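## Task

Place the entire chain bracelet in the rear-left small compartment of the jewelry box, both ear studs in the front-left small compartment, and the bangle in the big compartment next to the four small ones (not the long compartment along the hinge). The hinge side counts as the back, and left/right are judged by someone standing at the front looking toward the hinge. Everything must stay put without the robot holding it; finally release and move the grippers away.

## Robot and tools

Robot: two 6-joint arms, left_arm and right_arm, each with a two-finger gripper. The names are just labels, not image sides. A shared scene frame is used in results: origin on the table surface midway between the arms, +x pointing out across the table, +z up, and left_arm sitting on the +y side. Objects may occasionally be tugged out of a grip or nudged by an outside disturbance.

Tool execute_actions takes "actions", a list holding at most one item, plus an optional "pictures" boolean (pictures are included by default). An empty list just reports the current state. A move item is {"rows": [...], "steps": n}: rows is a list of 1 to 15 rows, n is 1 to 15 control steps (default 15), each step lasting 1/30 s. Row k is used on step k; if there are fewer rows than steps, the final row keeps being applied. A wait item is {"steps": n} with n up to 300; it returns once n steps have gone by since the previous result, counting the time spent composing the reply. A refused call sends nothing to the robot.

Each row is one flat list of 14 numbers covering both arms, always all 14 even when only one arm should move: left_arm waist, shoulder, elbow, wrist pitch, wrist yaw, wrist roll, gripper opening, then right_arm in that same order. The six joint values are absolute target angles in radians (the same quantities printed under Joint positions), not offsets. Stated ranges per arm: waist -2.618 to 3.054, shoulder 0.000 to 3.142, elbow 0.000 to 3.142, wrist pitch -1.571 to 1.571, wrist yaw -1.571 to 1.571, wrist roll -2.094 to 2.094. True ends can differ by up to 0.036 rad either way. A target more than 0.036 rad beyond a stated end, and also farther out than the joint's last reported angle, makes the call refused. A target past the real end is clipped to it, and the result may report "joint sent to its limit" (possibly referring to an earlier move still in progress); absence of that line does not prove there is more room.

Gripper opening is an absolute value from -1 (closed) to +1 (fully open, pads 0.094 m apart). Between the extremes, the fingers go to where grip_measured would read the commanded value. To hold something, command an opening below the current grip_measured: roughly 0.03 below for a firm hold, less for a gentler one. Each gripper's reading carries its own fixed error of about 1 mm. Pad force tops out near 50 to 62 N (lower on some grippers, and lower on parts thinner than about 2 mm); first contact can spike harder.

Motion limits: each step, a joint's sent target stays within a fixed margin of its measured angle (waist 0.202, shoulder 0.258, elbow 0.238, wrist pitch 0.573, wrist yaw and roll 0.522 rad), and if the targets would move the gripper more than 70 mm from where it is, all joints are pulled back proportionally. So distant targets take several calls. Between calls the arms keep heading for the last row sent, until everything has nearly stopped (slow or blocked counts as stopped) or some step is HELD; after that, only a fresh action makes them move on or push harder. Fingers already opening or closing finish that motion.

Result lines: the state line lists, per arm, end_effector_position (metres, scene frame) and end_effector_quat_wxyz. The position is the point between the pads, about 1 cm behind the fingertips; the fingers point along the gripper's +z and close along its y. Reported positions can be off, more so at far reach. Joint positions and Joint velocities give, per arm, the six joints (rad, rad/s) then pad gap (m, m/s). grip_measured is the opening on the command scale. Joint torques are total drive output in joint order (no gripper), nonzero even with no contact, with per-arm offset, scale and noise; friction can mask or mimic load. "joint command not followed" means a clearance check altered or blocked joint targets on some steps; HELD marks steps where the row, or part of it, was not sent. MOTOR HOT appears from 75 °C; at 90 °C that arm halts for 10 s (that threshold is then disabled on it for 5 minutes), and at 100 °C its motors and gripper go limp and the arm drops. These halts appear as OVER-TEMPERATURE FAULT lines. Holding loads heats motors, even during idle thinking, and some heat persists into the next scene.

Cameras: cam_high, cam_low, cam_left_wrist, cam_right_wrist, each 504x504, returned in that order. zoom_image takes "camera" (one of those names) and "region" [x0, y0, x1, y1] in pixels from the image's top-left corner, at most 504 by 504, and returns a sharper view of that part of the latest image.

finished_scene takes "scene", the number of the scene being closed; it is final, reports whether the goal was met, and gives the next task. The goal must already hold and keep holding, so objects must rest in place on their own with grippers open and withdrawn. Replying without any tool call ends everything.

Avoid: knocking or placing anything off the table (immediate failure), arms colliding or pressing into each other hard, drops, slips, slamming, and forceful pushes. Smooth, efficient motion is preferred.

Each tool is called after "Request:" as name([rows], argument=value, ...), one row to a line, values as JSON.

## Session

Request:
execute_actions(actions=[])

Scene clock: 0.00 s of 5600.00 s.
left_arm: end_effector_position=(+0.5581, +0.4394, +0.2748) grip_measured=+1.000 end_effector_quat_wxyz=(+0.674, -0.242, +0.669, -0.199) | right_arm: end_effector_position=(-0.0476, +0.1096, +0.2961) grip_measured=+1.000 end_effector_quat_wxyz=(-0.499, +0.554, -0.530, -0.404)
Joint positions: left_arm=[ 0.687  1.889  1.278  0.596  0.442 -0.629  0.094] | right_arm=[ 1.626  0.939  0.732  0.029  0.145 -0.1    0.094]
Joint velocities: left_arm=[-0.017 -0.002  0.002 -0.022  0.022  0.051  0.   ] | right_arm=[ 0.007  0.007 -0.002 -0.051 -0.037 -0.11   0.   ]
Joint torques (N m, as the arm reports them, + toward a larger angle): no reading

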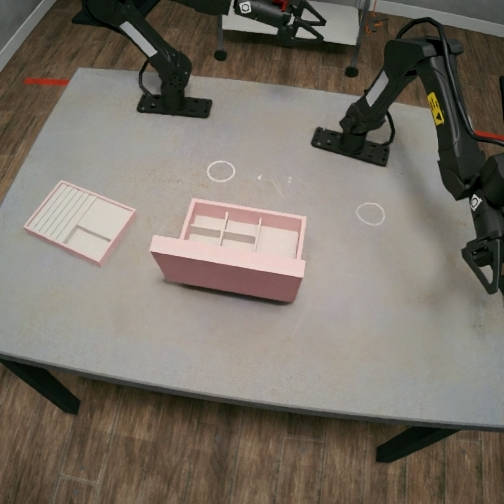

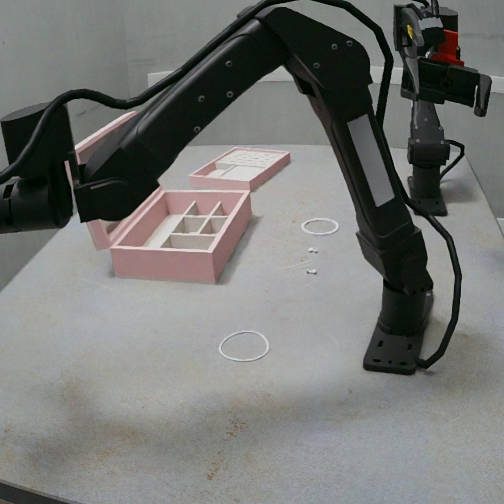

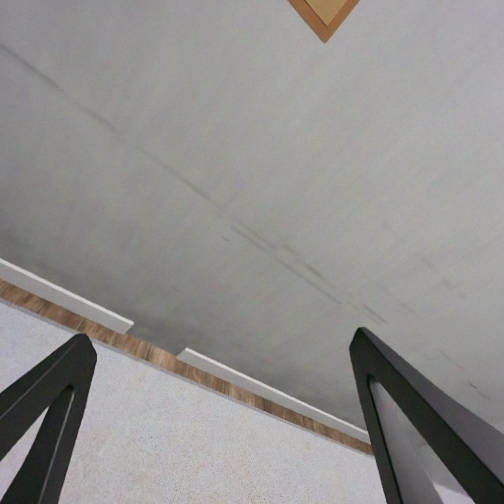

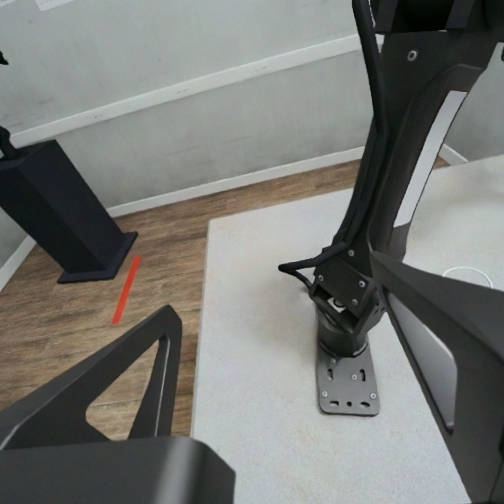

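Request:
execute_actions(actions=[], pictures=false)

Request:
zoom_image(camera="cam_high", region=[140, 140, 400, 310])

Request:
zoom_image(camera="cam_low", region=[90, 140, 390, 380])

Scene clock: 77.13 s of 5600.00 s.
left_arm: end_effector_position=(+0.5581, +0.4394, +0.2748) grip_measured=+1.000 end_effector_quat_wxyz=(+0.674, -0.242, +0.669, -0.199) | right_arm: end_effector_position=(-0.0476, +0.1096, +0.2961) grip_measured=+1.000 end_effector_quat_wxyz=(-0.499, +0.554, -0.530, -0.404)
Joint positions: left_arm=[ 0.687  1.889  1.278  0.596  0.442 -0.629  0.094] | right_arm=[ 1.626  0.939  0.732  0.029  0.145 -0.1    0.094]
Joint velocities: left_arm=[-0.002 -0.012 -0.012 -0.066  0.022 -0.11   0.   ] | right_arm=[-0.022  0.027  0.017  0.007 -0.022  0.081  0.   ]
Joint torques (N m, as the arm reports them, + toward a larger angle): left_arm=[ -0.01 -10.28   8.2    1.76   0.03   0.07] | right_arm=[-0.06 -2.84  8.7   1.97  0.03 -0.05]
Steps of this call (steps 1 to 90: nothing new was sent; then 74.13 s passed at rest). Readings (joint positions):
1: left_arm=[0.687 1.889 1.278 0.596 0.442 -0.629] | right_arm=[1.626 0.939 0.732 0.029 0.145 -0.100]
2: left_arm=[0.687 1.889 1.278 0.596 0.442 -0.629] | right_arm=[1.626 0.939 0.732 0.029 0.145 -0.100]
4: left_arm=[0.687 1.889 1.278 0.596 0.442 -0.629] | right_arm=[1.626 0.939 0.732 0.029 0.145 -0.100]
8: left_arm=[0.687 1.889 1.278 0.596 0.442 -0.629] | right_arm=[1.626 0.939 0.732 0.029 0.145 -0.100]
90: the state above

Region (140, 140, 400, 310) of cam_high's 504x504 image, scaled by 1.938, with more detail than that image has; it fills the top 330 rows of this view, and the rest is white.

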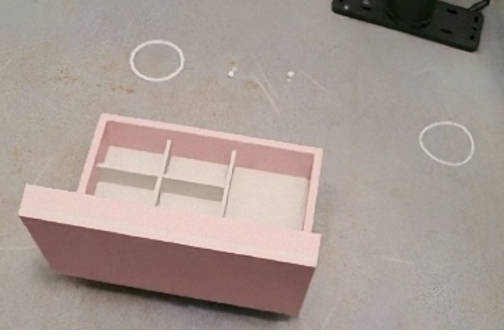

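Region (90, 140, 390, 380) of cam_low's 504x504 image, scaled by 1.680, with more detail than that image has; it fills the top 403 rows of this view, and the rest is white.

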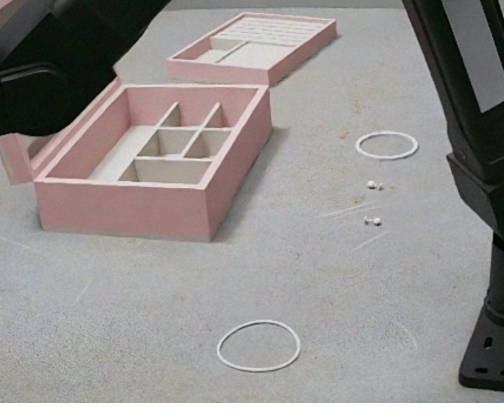

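Request:
execute_actions([
  {"rows": [[0.687,1.2,0.9,-1.2,0,0,1, 0.6,1.2,0.9,-1.2,0,0,1]], "steps": 15},
], pictures=false)

Request:
execute_actions([
  {"steps": 45},
])

Scene clock: 116.27 s of 5600.00 s.
left_arm: end_effector_position=(+0.3317, +0.3895, +0.1658) grip_measured=+1.000 end_effector_quat_wxyz=(+0.360, -0.258, +0.895, +0.049) | right_arm: end_effector_position=(+0.1048, -0.0770, +0.0924) grip_measured=+1.000 end_effector_quat_wxyz=(+0.104, -0.417, +0.902, +0.036)
Joint positions: left_arm=[ 0.685  1.213  0.906 -0.523  0.058 -0.084  0.094] | right_arm=[ 0.845  1.212  0.849 -0.988  0.019 -0.014  0.094]
Joint velocities: left_arm=[-0.007 -0.32   0.007 -2.161 -0.227  0.374  0.   ] | right_arm=[-2.122 -0.007  0.002 -1.399  0.022  0.066  0.   ]
Joint torques (N m, as the arm reports them, + toward a larger angle): left_arm=[ 0.08 -2.45  7.16  1.15 -0.06  0.04] | right_arm=[ 0.03 -4.47 10.38  0.61 -0.02  0.02]
Steps of this call (steps 1 to 90: nothing new was sent; then 35.63 s passed at rest; steps 91 to 105: all 15 steps of this action). Readings (joint positions):
91: left_arm=[0.686 1.869 1.260 0.562 0.403 -0.582] | right_arm=[1.608 0.956 0.750 -0.016 0.123 -0.092]
92: left_arm=[0.685 1.823 1.211 0.493 0.352 -0.520] | right_arm=[1.568 0.997 0.788 -0.082 0.102 -0.081]
94: left_arm=[0.685 1.722 1.107 0.361 0.274 -0.412] | right_arm=[1.475 1.090 0.839 -0.193 0.078 -0.063]
98: left_arm=[0.685 1.516 0.953 0.058 0.160 -0.242] | right_arm=[1.280 1.193 0.849 -0.477 0.046 -0.038]
105: the state above

Scene clock: 117.77 s of 5600.00 s.
left_arm: end_effector_position=(+0.1937, +0.3240, +0.1006) grip_measured=+1.000 end_effector_quat_wxyz=(+0.034, -0.250, +0.968, +0.004) | right_arm: end_effector_position=(+0.1012, -0.1460, +0.0865) grip_measured=+1.000 end_effector_quat_wxyz=(+0.012, -0.302, +0.953, -0.001)
Joint positions: left_arm=[ 0.685  1.207  0.9   -1.196  0.009 -0.007  0.094] | right_arm=[ 0.6    1.212  0.849 -1.186  0.009 -0.004  0.094]
Joint velocities: left_arm=[ 0.007 -0.012 -0.002  0.051 -0.022 -0.022  0.   ] | right_arm=[-0.002 -0.012  0.012 -0.066 -0.022 -0.022  0.   ]
Joint torques (N m, as the arm reports them, + toward a larger angle): left_arm=[ 0.11 -2.94  6.46  0.34 -0.06  0.07] | right_arm=[-0.08 -4.07 10.02  0.04 -0.09  0.02]
Steps of this call (steps 1 to 45: the robot went on to your last target). Readings (joint positions):
1: left_arm=[0.685 1.207 0.906 -0.597 0.051 -0.073] | right_arm=[0.771 1.212 0.849 -1.030 0.016 -0.012]
2: left_arm=[0.685 1.207 0.906 -0.673 0.045 -0.064] | right_arm=[0.701 1.212 0.849 -1.062 0.016 -0.010]
4: left_arm=[0.685 1.207 0.905 -0.829 0.035 -0.047] | right_arm=[0.614 1.212 0.849 -1.108 0.018 -0.006]
8: left_arm=[0.685 1.207 0.900 -1.063 0.019 -0.023] | right_arm=[0.600 1.212 0.849 -1.159 0.014 -0.004]
45: the state above
All arms were judged still, so your last target was given up. Only a new action makes them travel on or press farther. Fingers that are still opening or closing keep moving.

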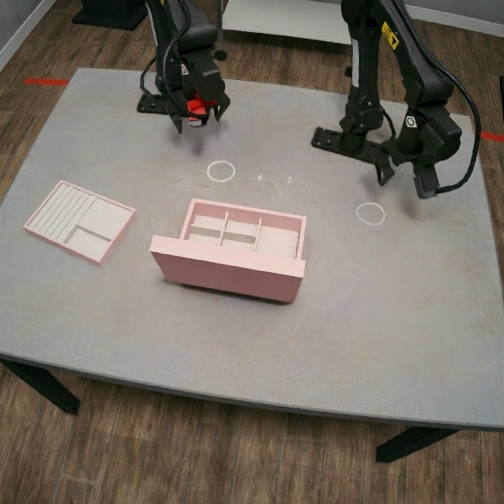

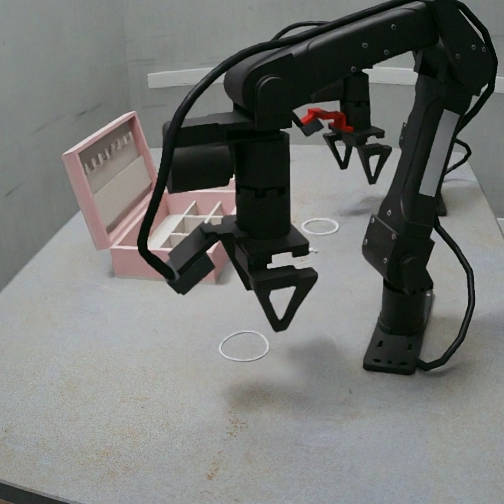

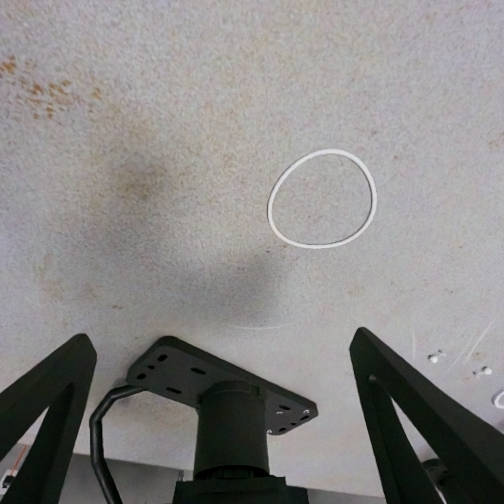

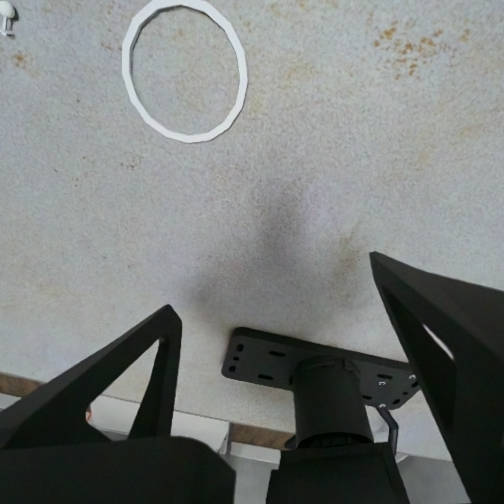

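Request:
execute_actions([
  {"rows": [[0.685,1.35,0.99,-1.195,0,0,1, 0.6,1.3,0.95,-1.2,0,0,1],[0.685,1.45,1.08,-1.195,0,0,1, 0.6,1.36,1.02,-1.2,0,0,1],[0.685,1.609,1.233,-1.195,0,0,1, 0.6,1.457,1.087,-1.2,0,0,1]], "steps": 15},
], pictures=false)

Request:
execute_actions([
  {"steps": 10},
])

Scene clock: 229.20 s of 5600.00 s.
left_arm: end_effector_position=(+0.2665, +0.3639, +0.0914) grip_measured=+1.000 end_effector_quat_wxyz=(-0.011, -0.251, +0.968, -0.007) | right_arm: end_effector_position=(+0.1431, -0.1167, +0.0895) grip_measured=+1.000 end_effector_quat_wxyz=(-0.013, -0.302, +0.953, -0.009)
Joint positions: left_arm=[ 0.685  1.627  1.218 -1.186  0.008 -0.007  0.094] | right_arm=[ 0.6    1.469  1.056 -1.187  0.009 -0.004  0.094]
Joint velocities: left_arm=[ 0.002 -0.007 -0.002 -0.051 -0.037  0.051  0.   ] | right_arm=[ 0.007 -0.007  0.012  0.081 -0.051 -0.022  0.   ]
Joint torques (N m, as the arm reports them, + toward a larger angle): left_arm=[-0.06 -7.44  7.48  0.19 -0.06  0.07] | right_arm=[-0.06 -6.58  8.29 -0.04 -0.09  0.02]
Steps of this call (steps 1 to 90: nothing new was sent; then 107.93 s passed at rest; steps 91 to 105: all 15 steps of this action). Readings (joint positions):
91: left_arm=[0.685 1.223 0.911 -1.207 0.008 -0.007] | right_arm=[0.600 1.222 0.858 -1.194 0.009 -0.004]
92: left_arm=[0.685 1.271 0.948 -1.232 0.008 -0.007] | right_arm=[0.600 1.252 0.886 -1.212 0.009 -0.004]
94: left_arm=[0.685 1.435 1.086 -1.258 0.008 -0.007] | right_arm=[0.600 1.364 0.986 -1.231 0.009 -0.004]
98: left_arm=[0.685 1.623 1.218 -1.167 0.008 -0.007] | right_arm=[0.600 1.468 1.056 -1.183 0.009 -0.004]
105: the state above

Scene clock: 229.53 s of 5600.00 s.
left_arm: end_effector_position=(+0.2655, +0.3634, +0.0915) grip_measured=+1.000 end_effector_quat_wxyz=(-0.013, -0.251, +0.968, -0.008) | right_arm: end_effector_position=(+0.1431, -0.1167, +0.0895) grip_measured=+1.000 end_effector_quat_wxyz=(-0.013, -0.302, +0.953, -0.009)
Joint positions: left_arm=[ 0.685  1.627  1.218 -1.191  0.008 -0.007  0.094] | right_arm=[ 0.6    1.469  1.056 -1.187  0.009 -0.004  0.094]
Joint velocities: left_arm=[-0.007  0.002 -0.012 -0.051  0.007 -0.022  0.   ] | right_arm=[-0.012 -0.017  0.002 -0.007 -0.022 -0.022  0.   ]
Joint torques (N m, as the arm reports them, + toward a larger angle): left_arm=[-0.04 -7.5   7.43  0.18 -0.07  0.07] | right_arm=[-0.05 -6.61  8.33 -0.06 -0.09  0.01]
Steps of this call (steps 1 to 10: the robot went on to your last target). Readings (joint positions):
1: left_arm=[0.685 1.627 1.218 -1.187 0.008 -0.007] | right_arm=[0.600 1.469 1.056 -1.187 0.009 -0.004]
2: left_arm=[0.685 1.627 1.218 -1.188 0.008 -0.007] | right_arm=[0.600 1.469 1.056 -1.187 0.009 -0.004]
4: left_arm=[0.685 1.627 1.218 -1.190 0.008 -0.007] | right_arm=[0.600 1.469 1.056 -1.187 0.009 -0.004]
8: left_arm=[0.685 1.627 1.218 -1.191 0.008 -0.007] | right_arm=[0.600 1.469 1.056 -1.187 0.009 -0.004]
10: the state above

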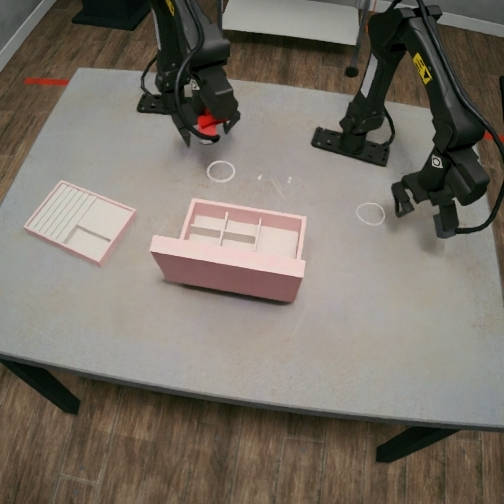

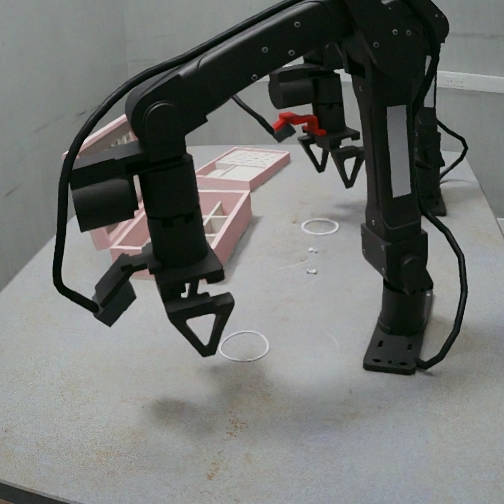

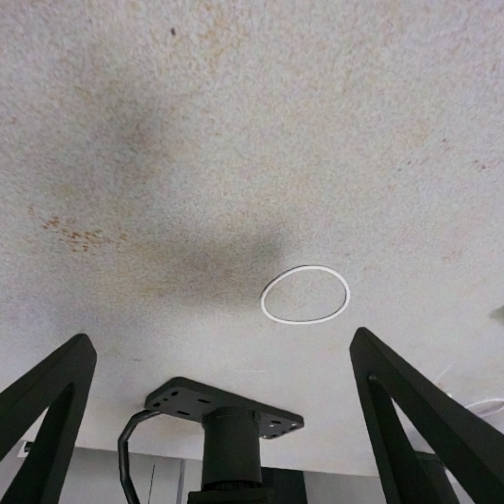

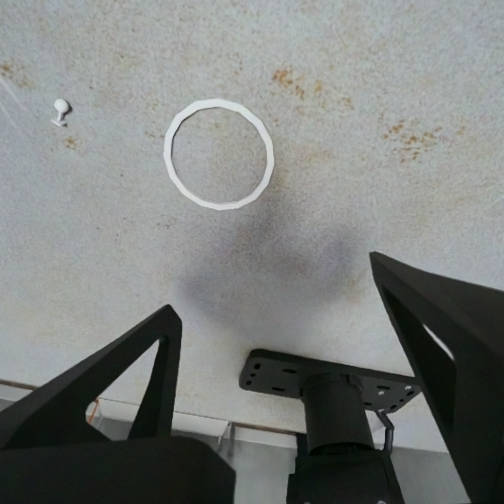

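Request:
zoom_image(camera="cam_left_wrist", region=[240, 240, 504, 430])

Request:
zoom_image(camera="cam_right_wrist", region=[0, 60, 300, 260])

Region (240, 240, 504, 430) of cam_left_wrist's 504x504 image, scaled by 1.909, with more detail than that image has; it fills the top 363 rows of this view, and the rest is white.

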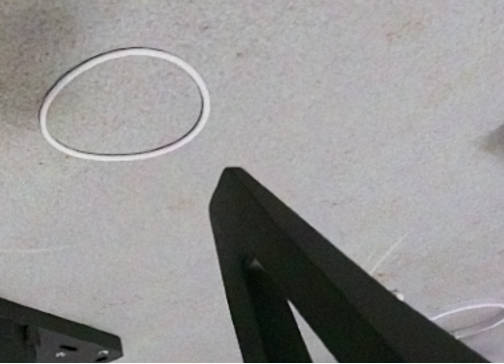

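Region (0, 60, 300, 260) of cam_right_wrist's 504x504 image, scaled by 1.680, with more detail than that image has.

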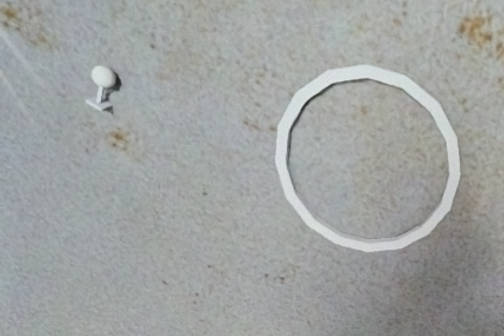

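Request:
execute_actions([
  {"rows": [[0.66,1.56,1.11,-1.13,0,0,0.6, 0.6,1.457,1.087,-1.2,0,0,1],[0.64,1.50,1.0,-1.08,0,0,0.3, 0.6,1.457,1.087,-1.2,0,0,1],[0.62,1.44,0.9,-1.03,0,0,0, 0.6,1.457,1.087,-1.2,0,0,1],[0.60,1.40,0.82,-1.0,0,0,-0.4, 0.6,1.457,1.087,-1.2,0,0,1],[0.587,1.36,0.775,-0.97,0,0,-0.4, 0.6,1.457,1.087,-1.2,0,0,1]], "steps": 15},
])

Scene clock: 350.03 s of 5600.00 s.
left_arm: end_effector_position=(+0.1988, +0.3067, +0.0366) grip_measured=-0.397 end_effector_quat_wxyz=(-0.024, -0.203, +0.979, -0.007) | right_arm: end_effector_position=(+0.1431, -0.1167, +0.0895) grip_measured=+1.000 end_effector_quat_wxyz=(-0.013, -0.302, +0.953, -0.009)
Joint positions: left_arm=[ 0.589  1.378  0.761 -1.003  0.005 -0.005  0.028] | right_arm=[ 0.6    1.469  1.056 -1.187  0.009 -0.004  0.094]
Joint velocities: left_arm=[-0.012 -0.007 -0.002  0.139 -0.037 -0.037 -0.001] | right_arm=[-0.007 -0.012 -0.002 -0.066 -0.037 -0.007  0.   ]
Joint torques (N m, as the arm reports them, + toward a larger angle): left_arm=[-0.18 -4.79  6.83  0.25 -0.03  0.05] | right_arm=[-0.06 -6.6   8.39 -0.05 -0.09  0.02]
Steps of this call (steps 1 to 15: the robot went on to your last target; steps 16 to 90: nothing new was sent; then 117.00 s passed at rest; steps 91 to 105: all 15 steps of this action). Readings (joint positions):
91: left_arm=[0.684 1.620 1.204 -1.176 0.007 -0.007] | right_arm=[0.600 1.469 1.056 -1.187 0.009 -0.004]
92: left_arm=[0.678 1.594 1.159 -1.138 0.005 -0.007] | right_arm=[0.600 1.469 1.056 -1.187 0.009 -0.004]
94: left_arm=[0.650 1.504 1.009 -1.070 0.002 -0.007] | right_arm=[0.600 1.469 1.056 -1.187 0.009 -0.004]
98: left_arm=[0.589 1.379 0.777 -1.054 0.005 -0.005] | right_arm=[0.600 1.469 1.056 -1.187 0.009 -0.004]
105: the state above

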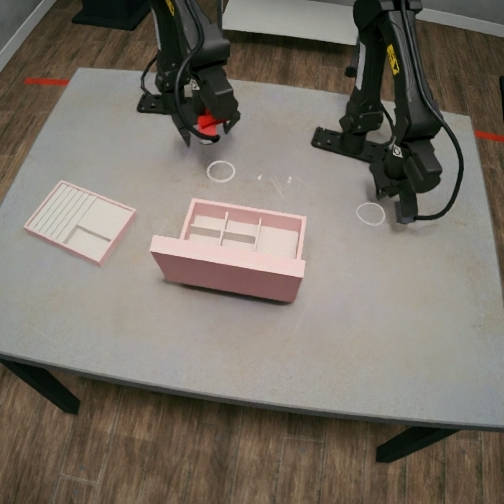

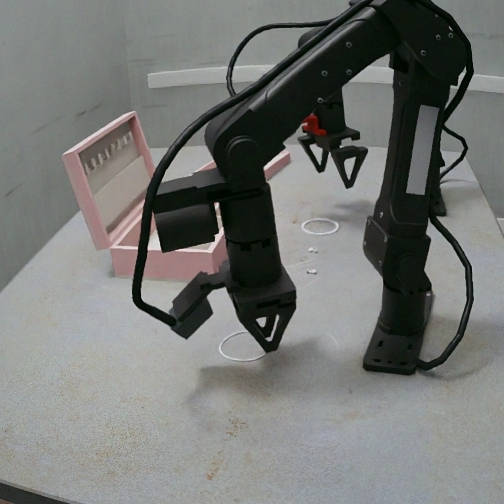

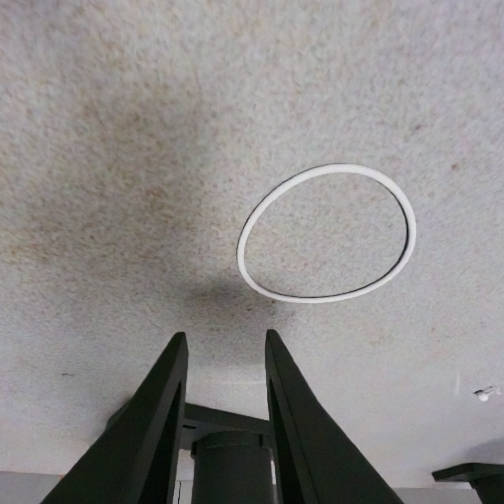

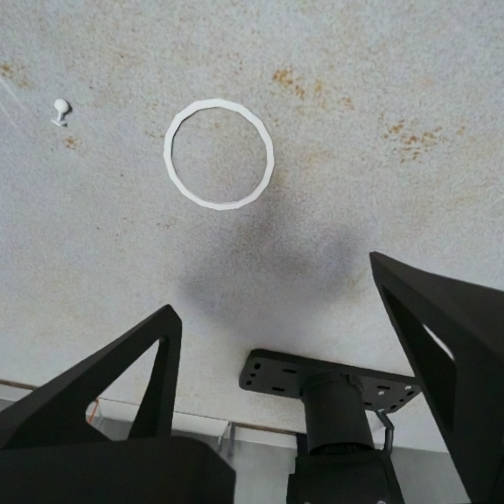

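Request:
execute_actions([
  {"rows": [[0.58,1.37,0.76,-0.94,0,0,-0.4, 0.6,1.457,1.087,-1.2,0,0,1],[0.57,1.385,0.74,-0.90,0,0,-0.4, 0.6,1.457,1.087,-1.2,0,0,1],[0.562,1.399,0.725,-0.865,0,0,-0.4, 0.6,1.457,1.087,-1.2,0,0,1]], "steps": 15},
])

Scene clock: 382.40 s of 5600.00 s.
left_arm: end_effector_position=(+0.2172, +0.3103, +0.0269) grip_measured=-0.397 end_effector_quat_wxyz=(+0.012, -0.193, +0.981, +0.000) | right_arm: end_effector_position=(+0.1431, -0.1167, +0.0895) grip_measured=+1.000 end_effector_quat_wxyz=(-0.013, -0.302, +0.953, -0.009)
Joint positions: left_arm=[ 0.57   1.394  0.732 -0.884  0.004 -0.005  0.028] | right_arm=[ 0.6    1.469  1.056 -1.187  0.009 -0.004  0.094]
Joint velocities: left_arm=[ 0.012 -0.002 -0.002  0.022  0.007 -0.066 -0.001] | right_arm=[ 0.002  0.007  0.002  0.007  0.022 -0.037  0.   ]
Joint torques (N m, as the arm reports them, + toward a larger angle): left_arm=[-0.67 -3.17  5.33  0.45 -0.03  0.05] | right_arm=[-0.06 -6.59  8.39 -0.05 -0.09  0.01]
Steps of this call (steps 1 to 30: the robot went on to your last target; steps 31 to 90: nothing new was sent; then 28.87 s passed at rest; steps 91 to 105: all 15 steps of this action). Readings (joint positions):
91: left_arm=[0.589 1.378 0.761 -0.982 0.005 -0.005] | right_arm=[0.600 1.469 1.056 -1.187 0.009 -0.004]
92: left_arm=[0.588 1.378 0.759 -0.974 0.004 -0.005] | right_arm=[0.600 1.469 1.056 -1.187 0.009 -0.004]
94: left_arm=[0.578 1.382 0.748 -0.939 0.004 -0.005] | right_arm=[0.600 1.469 1.056 -1.187 0.009 -0.004]
98: left_arm=[0.570 1.394 0.733 -0.904 0.004 -0.005] | right_arm=[0.600 1.469 1.056 -1.187 0.009 -0.004]
105: the state above

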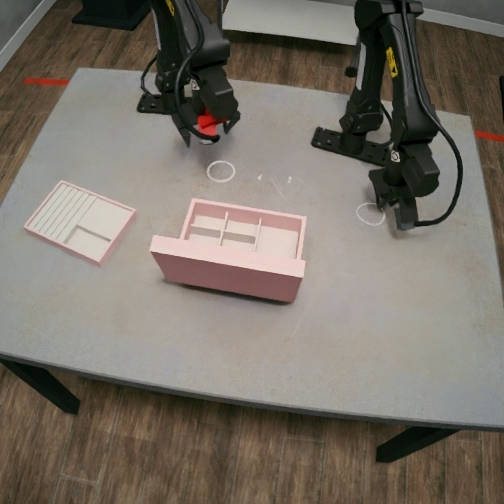

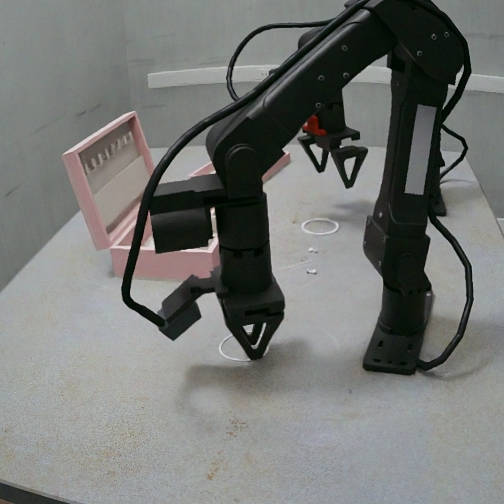

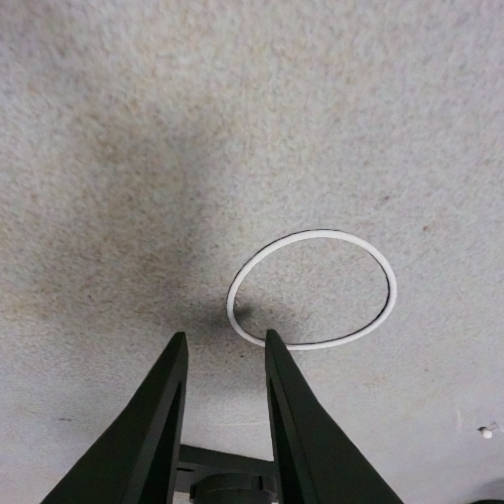

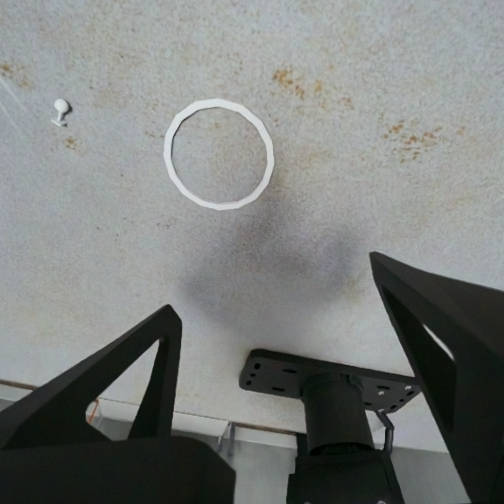

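Request:
execute_actions([
  {"rows": [[0.562,1.41,0.72,-0.86,0,0,-0.4, 0.6,1.457,1.087,-1.2,0,0,1],[0.562,1.425,0.707,-0.845,0,0,-0.4, 0.6,1.457,1.087,-1.2,0,0,1],[0.562,1.437,0.695,-0.832,0,0,-0.4, 0.6,1.457,1.087,-1.2,0,0,1]], "steps": 15},
])

Request:
zoom_image(camera="cam_left_wrist", region=[130, 230, 370, 420])

Request:
zoom_image(camera="cam_low", region=[200, 300, 320, 390])

Scene clock: 404.27 s of 5600.00 s.
left_arm: end_effector_position=(+0.2114, +0.3080, +0.0129) grip_measured=-0.397 end_effector_quat_wxyz=(-0.005, -0.193, +0.981, -0.003) | right_arm: end_effector_position=(+0.1431, -0.1167, +0.0895) grip_measured=+1.000 end_effector_quat_wxyz=(-0.013, -0.302, +0.953, -0.009)
Joint positions: left_arm=[ 0.57   1.433  0.702 -0.851  0.004 -0.005  0.028] | right_arm=[ 0.6    1.469  1.056 -1.187  0.009 -0.004  0.094]
Joint velocities: left_arm=[-0.007 -0.007 -0.002 -0.007 -0.051  0.007  0.   ] | right_arm=[-0.027  0.002 -0.007 -0.051  0.007  0.066  0.   ]
Joint torques (N m, as the arm reports them, + toward a larger angle): left_arm=[-0.68 -3.36  5.09  0.41 -0.02  0.04] | right_arm=[-0.06 -6.59  8.4  -0.06 -0.09  0.01]
Steps of this call (steps 1 to 15: the robot went on to your last target; steps 16 to 90: nothing new was sent; then 18.37 s passed at rest; steps 91 to 105: all 15 steps of this action). Readings (joint positions):
91: left_arm=[0.570 1.394 0.732 -0.880 0.004 -0.005] | right_arm=[0.600 1.469 1.056 -1.187 0.009 -0.004]
92: left_arm=[0.570 1.397 0.731 -0.877 0.004 -0.005] | right_arm=[0.600 1.469 1.056 -1.187 0.009 -0.004]
94: left_arm=[0.570 1.412 0.721 -0.861 0.004 -0.005] | right_arm=[0.600 1.469 1.056 -1.187 0.009 -0.004]
98: left_arm=[0.570 1.433 0.702 -0.854 0.004 -0.005] | right_arm=[0.600 1.469 1.056 -1.187 0.009 -0.004]
105: the state above

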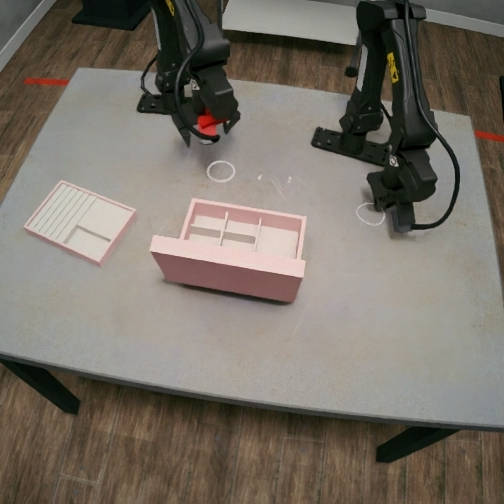

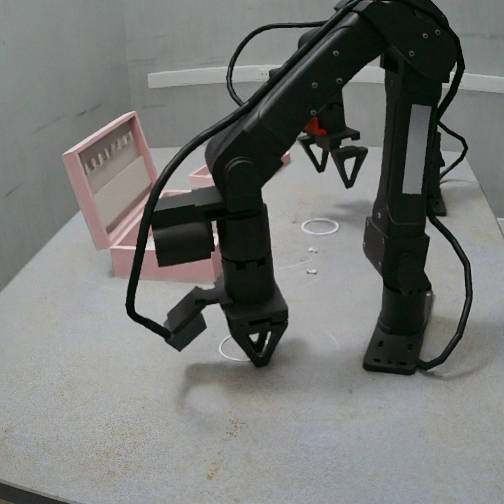

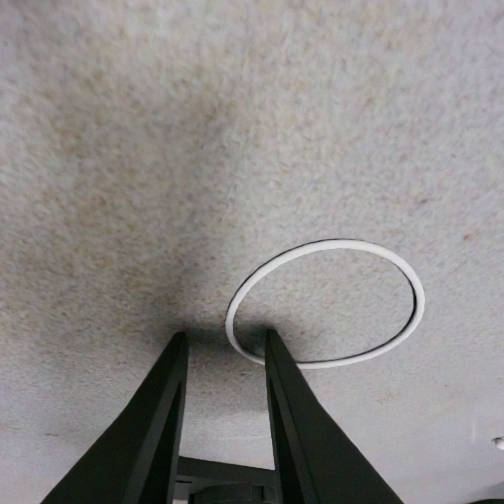

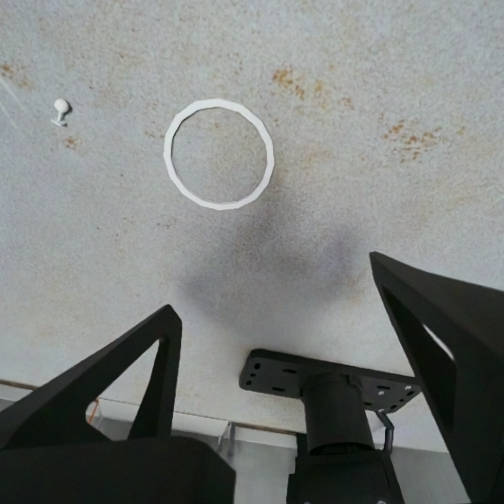

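Region (130, 230, 370, 420) of cam_left_wrist's 504x504 image, scaled by 2.100, with more detail than that image has; it fills the top 399 rows of this view, and the rest is white.

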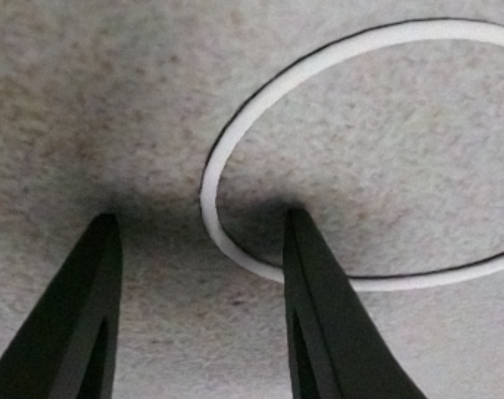

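Region (200, 300, 320, 390) of cam_low's 504x504 image, scaled by 4.200, with more detail than that image has; it fills the top 378 rows of this view, and the rest is white.

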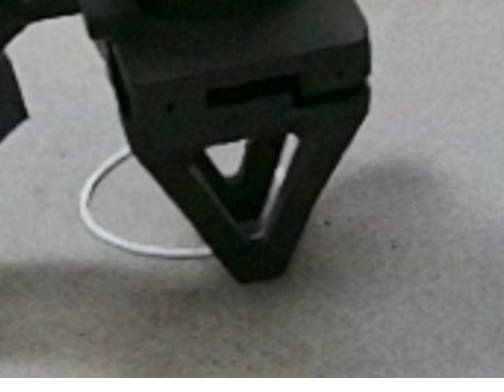

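Request:
execute_actions([
  {"rows": [[0.566,1.437,0.695,-0.82,0,0,-0.4, 0.6,1.457,1.087,-1.2,0,0,1],[0.566,1.437,0.695,-0.812,0,0,-0.4, 0.6,1.457,1.087,-1.2,0,0,1],[0.566,1.437,0.695,-0.812,0,0,-0.4, 0.6,1.457,1.087,-1.2,0,0,1],[0.566,1.437,0.695,-0.812,0,0,-0.4, 0.6,1.457,1.087,-1.2,0,0,1],[0.566,1.44,0.691,-0.805,0,0,-0.4, 0.6,1.457,1.087,-1.2,0,0,1],[0.566,1.444,0.688,-0.798,0,0,-0.4, 0.6,1.457,1.087,-1.2,0,0,1]], "steps": 12},
])

Request:
zoom_image(camera="cam_left_wrist", region=[130, 230, 370, 420])

Scene clock: 428.63 s of 5600.00 s.
left_arm: end_effector_position=(+0.2158, +0.3098, +0.0129) grip_measured=-0.397 end_effector_quat_wxyz=(+0.005, -0.193, +0.981, -0.001) | right_arm: end_effector_position=(+0.1431, -0.1167, +0.0895) grip_measured=+1.000 end_effector_quat_wxyz=(-0.013, -0.302, +0.953, -0.009)
Joint positions: left_arm=[ 0.57   1.433  0.702 -0.832  0.004 -0.005  0.028] | right_arm=[ 0.6    1.469  1.056 -1.187  0.009 -0.004  0.094]
Joint velocities: left_arm=[-0.022 -0.007  0.012  0.022  0.022  0.007  0.   ] | right_arm=[-0.022  0.002  0.012 -0.007 -0.037  0.037  0.   ]
Joint torques (N m, as the arm reports them, + toward a larger angle): left_arm=[-0.32 -2.87  4.57  0.51 -0.03  0.05] | right_arm=[-0.04 -6.6   8.4  -0.06 -0.09  0.02]
Steps of this call (steps 1 to 15: the robot went on to your last target; steps 16 to 90: nothing new was sent; then 20.97 s passed at rest; steps 91 to 102: all 12 steps of this action). Readings (joint positions):
91: left_arm=[0.570 1.433 0.702 -0.850 0.004 -0.005] | right_arm=[0.600 1.469 1.056 -1.187 0.009 -0.004]
92: left_arm=[0.570 1.433 0.702 -0.850 0.004 -0.005] | right_arm=[0.600 1.469 1.056 -1.187 0.009 -0.004]
94: left_arm=[0.570 1.433 0.702 -0.848 0.004 -0.005] | right_arm=[0.600 1.469 1.056 -1.187 0.009 -0.004]
98: left_arm=[0.570 1.433 0.702 -0.839 0.004 -0.005] | right_arm=[0.600 1.469 1.056 -1.187 0.009 -0.004]
102: the state above

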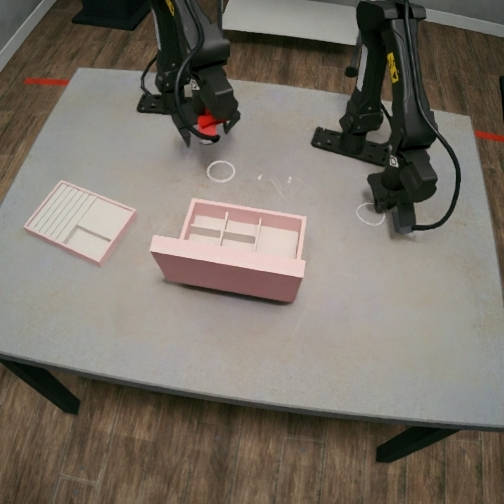

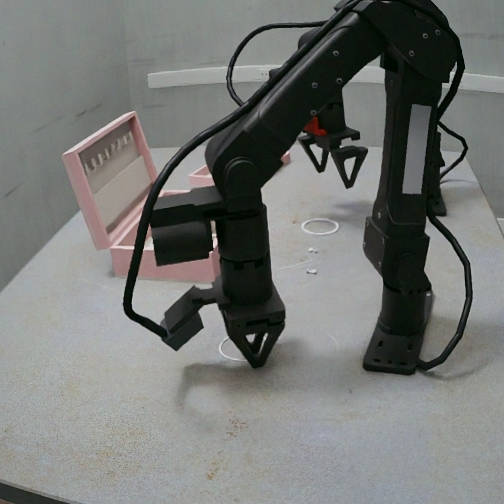

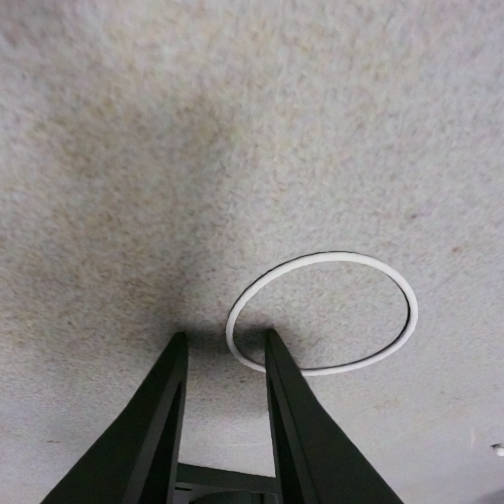

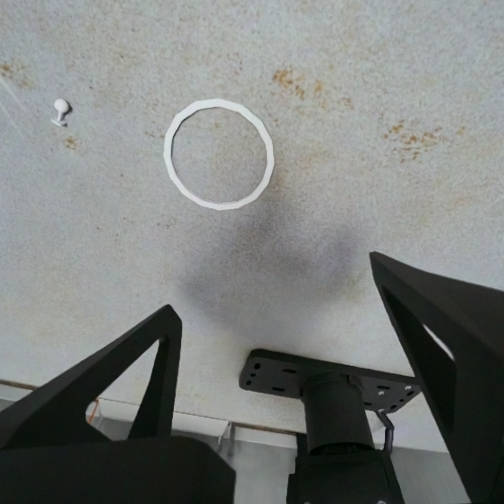

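Region (130, 230, 370, 420) of cam_left_wrist's 504x504 image, scaled by 2.100, with more detail than that image has; it fills the top 399 rows of this view, and the rest is white.

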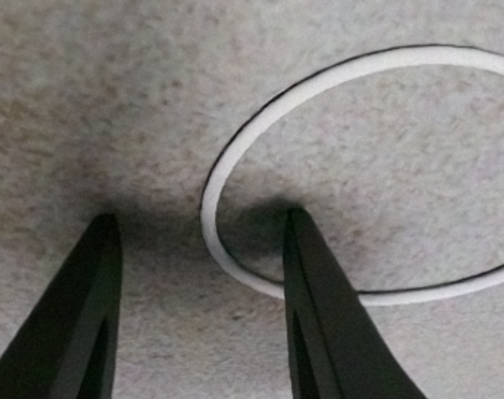

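Request:
execute_actions([
  {"rows": [[0.566,1.449,0.684,-0.795,0,0,-0.4, 0.6,1.457,1.087,-1.2,0,0,1],[0.566,1.454,0.679,-0.79,0,0,-0.4, 0.6,1.457,1.087,-1.2,0,0,1]], "steps": 8},
])

Scene clock: 440.37 s of 5600.00 s.
left_arm: end_effector_position=(+0.2171, +0.3103, +0.0127) grip_measured=-0.397 end_effector_quat_wxyz=(+0.007, -0.193, +0.981, -0.000) | right_arm: end_effector_position=(+0.1431, -0.1167, +0.0895) grip_measured=+1.000 end_effector_quat_wxyz=(-0.013, -0.302, +0.953, -0.009)
Joint positions: left_arm=[ 0.57   1.433  0.702 -0.825  0.004 -0.005  0.028] | right_arm=[ 0.6    1.469  1.056 -1.187  0.009 -0.004  0.094]
Joint velocities: left_arm=[-0.002  0.007  0.007 -0.095  0.037  0.051  0.001] | right_arm=[-0.012 -0.012 -0.002  0.037  0.007  0.007  0.   ]
Joint torques (N m, as the arm reports them, + toward a larger angle): left_arm=[-0.33 -2.17  3.9   0.59 -0.03  0.05] | right_arm=[-0.07 -6.59  8.38 -0.06 -0.09  0.02]
Steps of this call (steps 1 to 15: the robot went on to your last target; steps 16 to 90: nothing new was sent; then 8.47 s passed at rest; steps 91 to 98: all 8 steps of this action). Readings (joint positions):
91: left_arm=[0.570 1.433 0.702 -0.825 0.004 -0.005] | right_arm=[0.600 1.469 1.056 -1.187 0.009 -0.004]
92: left_arm=[0.570 1.433 0.702 -0.825 0.004 -0.005] | right_arm=[0.600 1.469 1.056 -1.187 0.009 -0.004]
94: left_arm=[0.570 1.433 0.702 -0.825 0.004 -0.005] | right_arm=[0.600 1.469 1.056 -1.187 0.009 -0.004]
98: the state above

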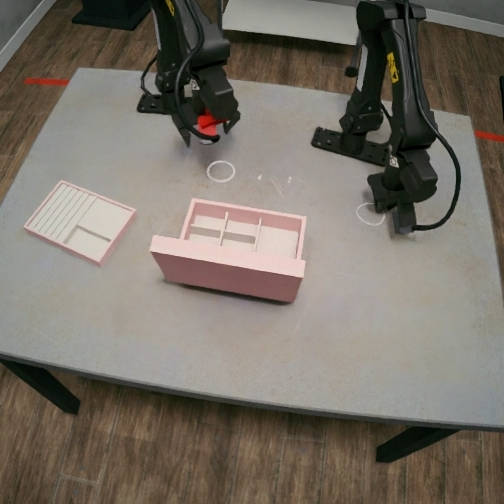

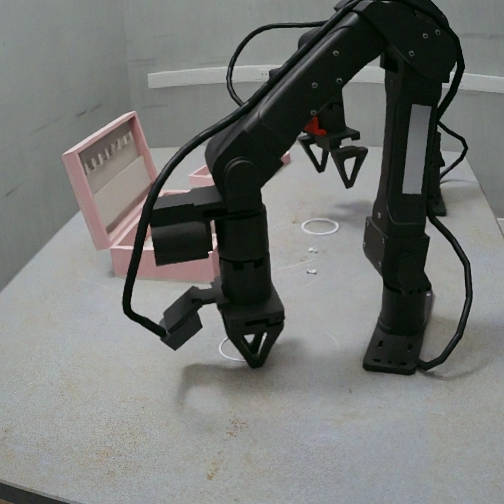

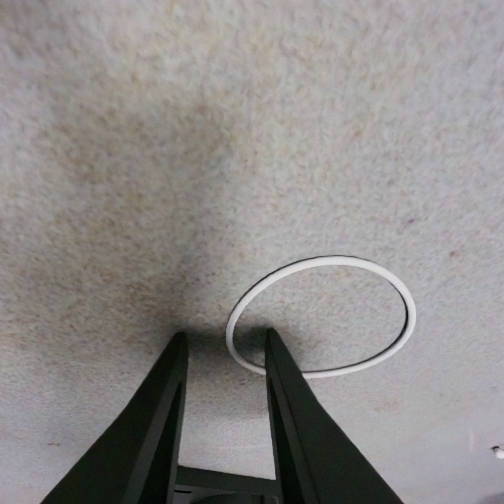

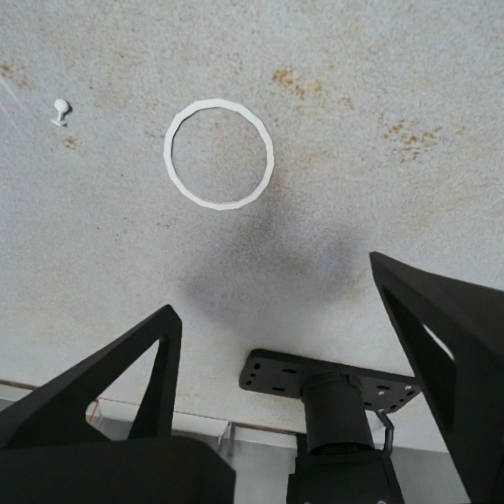

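Request:
execute_actions([
  {"rows": [[0.566,1.44,0.695,-0.81,0,0,-0.5, 0.6,1.457,1.087,-1.2,0,0,1],[0.566,1.44,0.695,-0.81,0,0,-0.65, 0.6,1.457,1.087,-1.2,0,0,1],[0.566,1.44,0.695,-0.81,0,0,-0.8, 0.6,1.457,1.087,-1.2,0,0,1],[0.566,1.44,0.695,-0.81,0,0,-0.9, 0.6,1.457,1.087,-1.2,0,0,1],[0.566,1.44,0.695,-0.81,0,0,-0.98, 0.6,1.457,1.087,-1.2,0,0,1]], "steps": 15},
])

Request:
zoom_image(camera="cam_left_wrist", region=[130, 230, 370, 420])

Scene clock: 450.30 s of 5600.00 s.
left_arm: end_effector_position=(+0.2178, +0.3096, +0.0127) grip_measured=-0.973 end_effector_quat_wxyz=(+0.009, -0.193, +0.981, -0.003) | right_arm: end_effector_position=(+0.1431, -0.1167, +0.0895) grip_measured=+1.000 end_effector_quat_wxyz=(-0.013, -0.302, +0.953, -0.009)
Joint positions: left_arm=[ 0.57   1.433  0.702 -0.823  0.009 -0.005  0.001] | right_arm=[ 0.6    1.469  1.056 -1.187  0.009 -0.004  0.094]
Joint velocities: left_arm=[ 0.002  0.017  0.022  0.022 -0.007  0.007 -0.001] | right_arm=[ 0.002 -0.002 -0.007  0.007 -0.037  0.007  0.   ]
Joint torques (N m, as the arm reports them, + toward a larger angle): left_arm=[-0.33 -3.22  5.19  0.41 -0.07  0.04] | right_arm=[-0.05 -6.59  8.38 -0.05 -0.09  0.01]
Steps of this call (steps 1 to 15: the robot went on to your last target; steps 16 to 90: nothing new was sent; then 6.43 s passed at rest; steps 91 to 105: all 15 steps of this action). Readings (joint positions):
91: left_arm=[0.570 1.433 0.702 -0.825 0.005 -0.005] | right_arm=[0.600 1.469 1.056 -1.187 0.009 -0.004]
92: left_arm=[0.570 1.433 0.702 -0.824 0.008 -0.005] | right_arm=[0.600 1.469 1.056 -1.187 0.009 -0.004]
94: left_arm=[0.570 1.433 0.702 -0.824 0.009 -0.005] | right_arm=[0.600 1.469 1.056 -1.187 0.009 -0.004]
98: left_arm=[0.570 1.433 0.702 -0.823 0.009 -0.005] | right_arm=[0.600 1.469 1.056 -1.187 0.009 -0.004]
105: the state above

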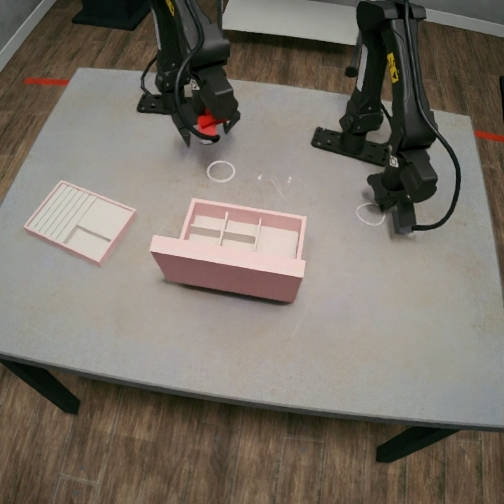

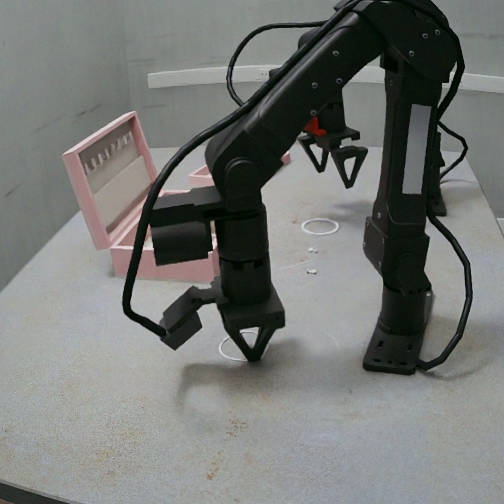

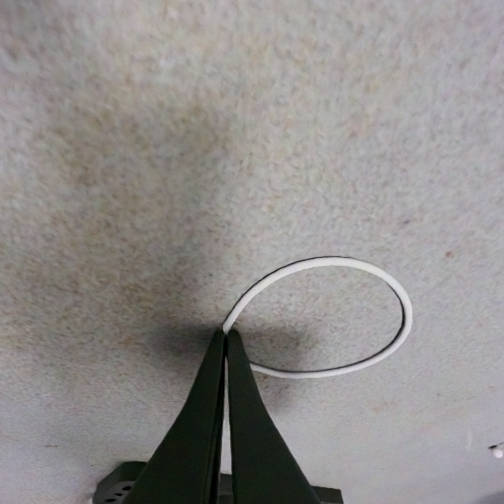

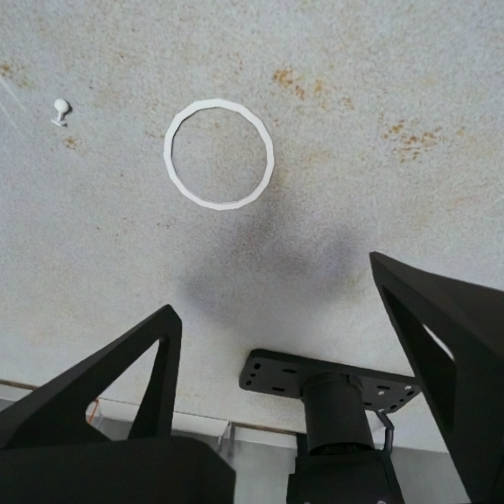

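Region (130, 230, 370, 420) of cam_left_wrist's 504x504 image, scaled by 2.100, with more detail than that image has; it fills the top 399 rows of this view, and the rest is white.

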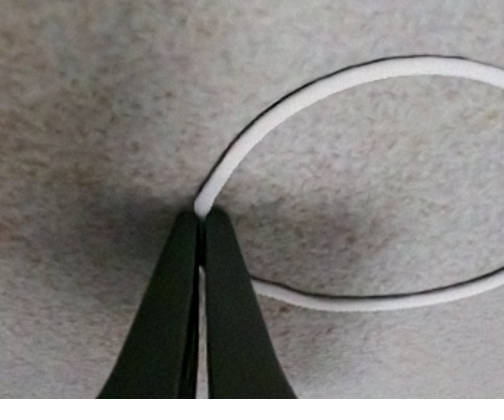

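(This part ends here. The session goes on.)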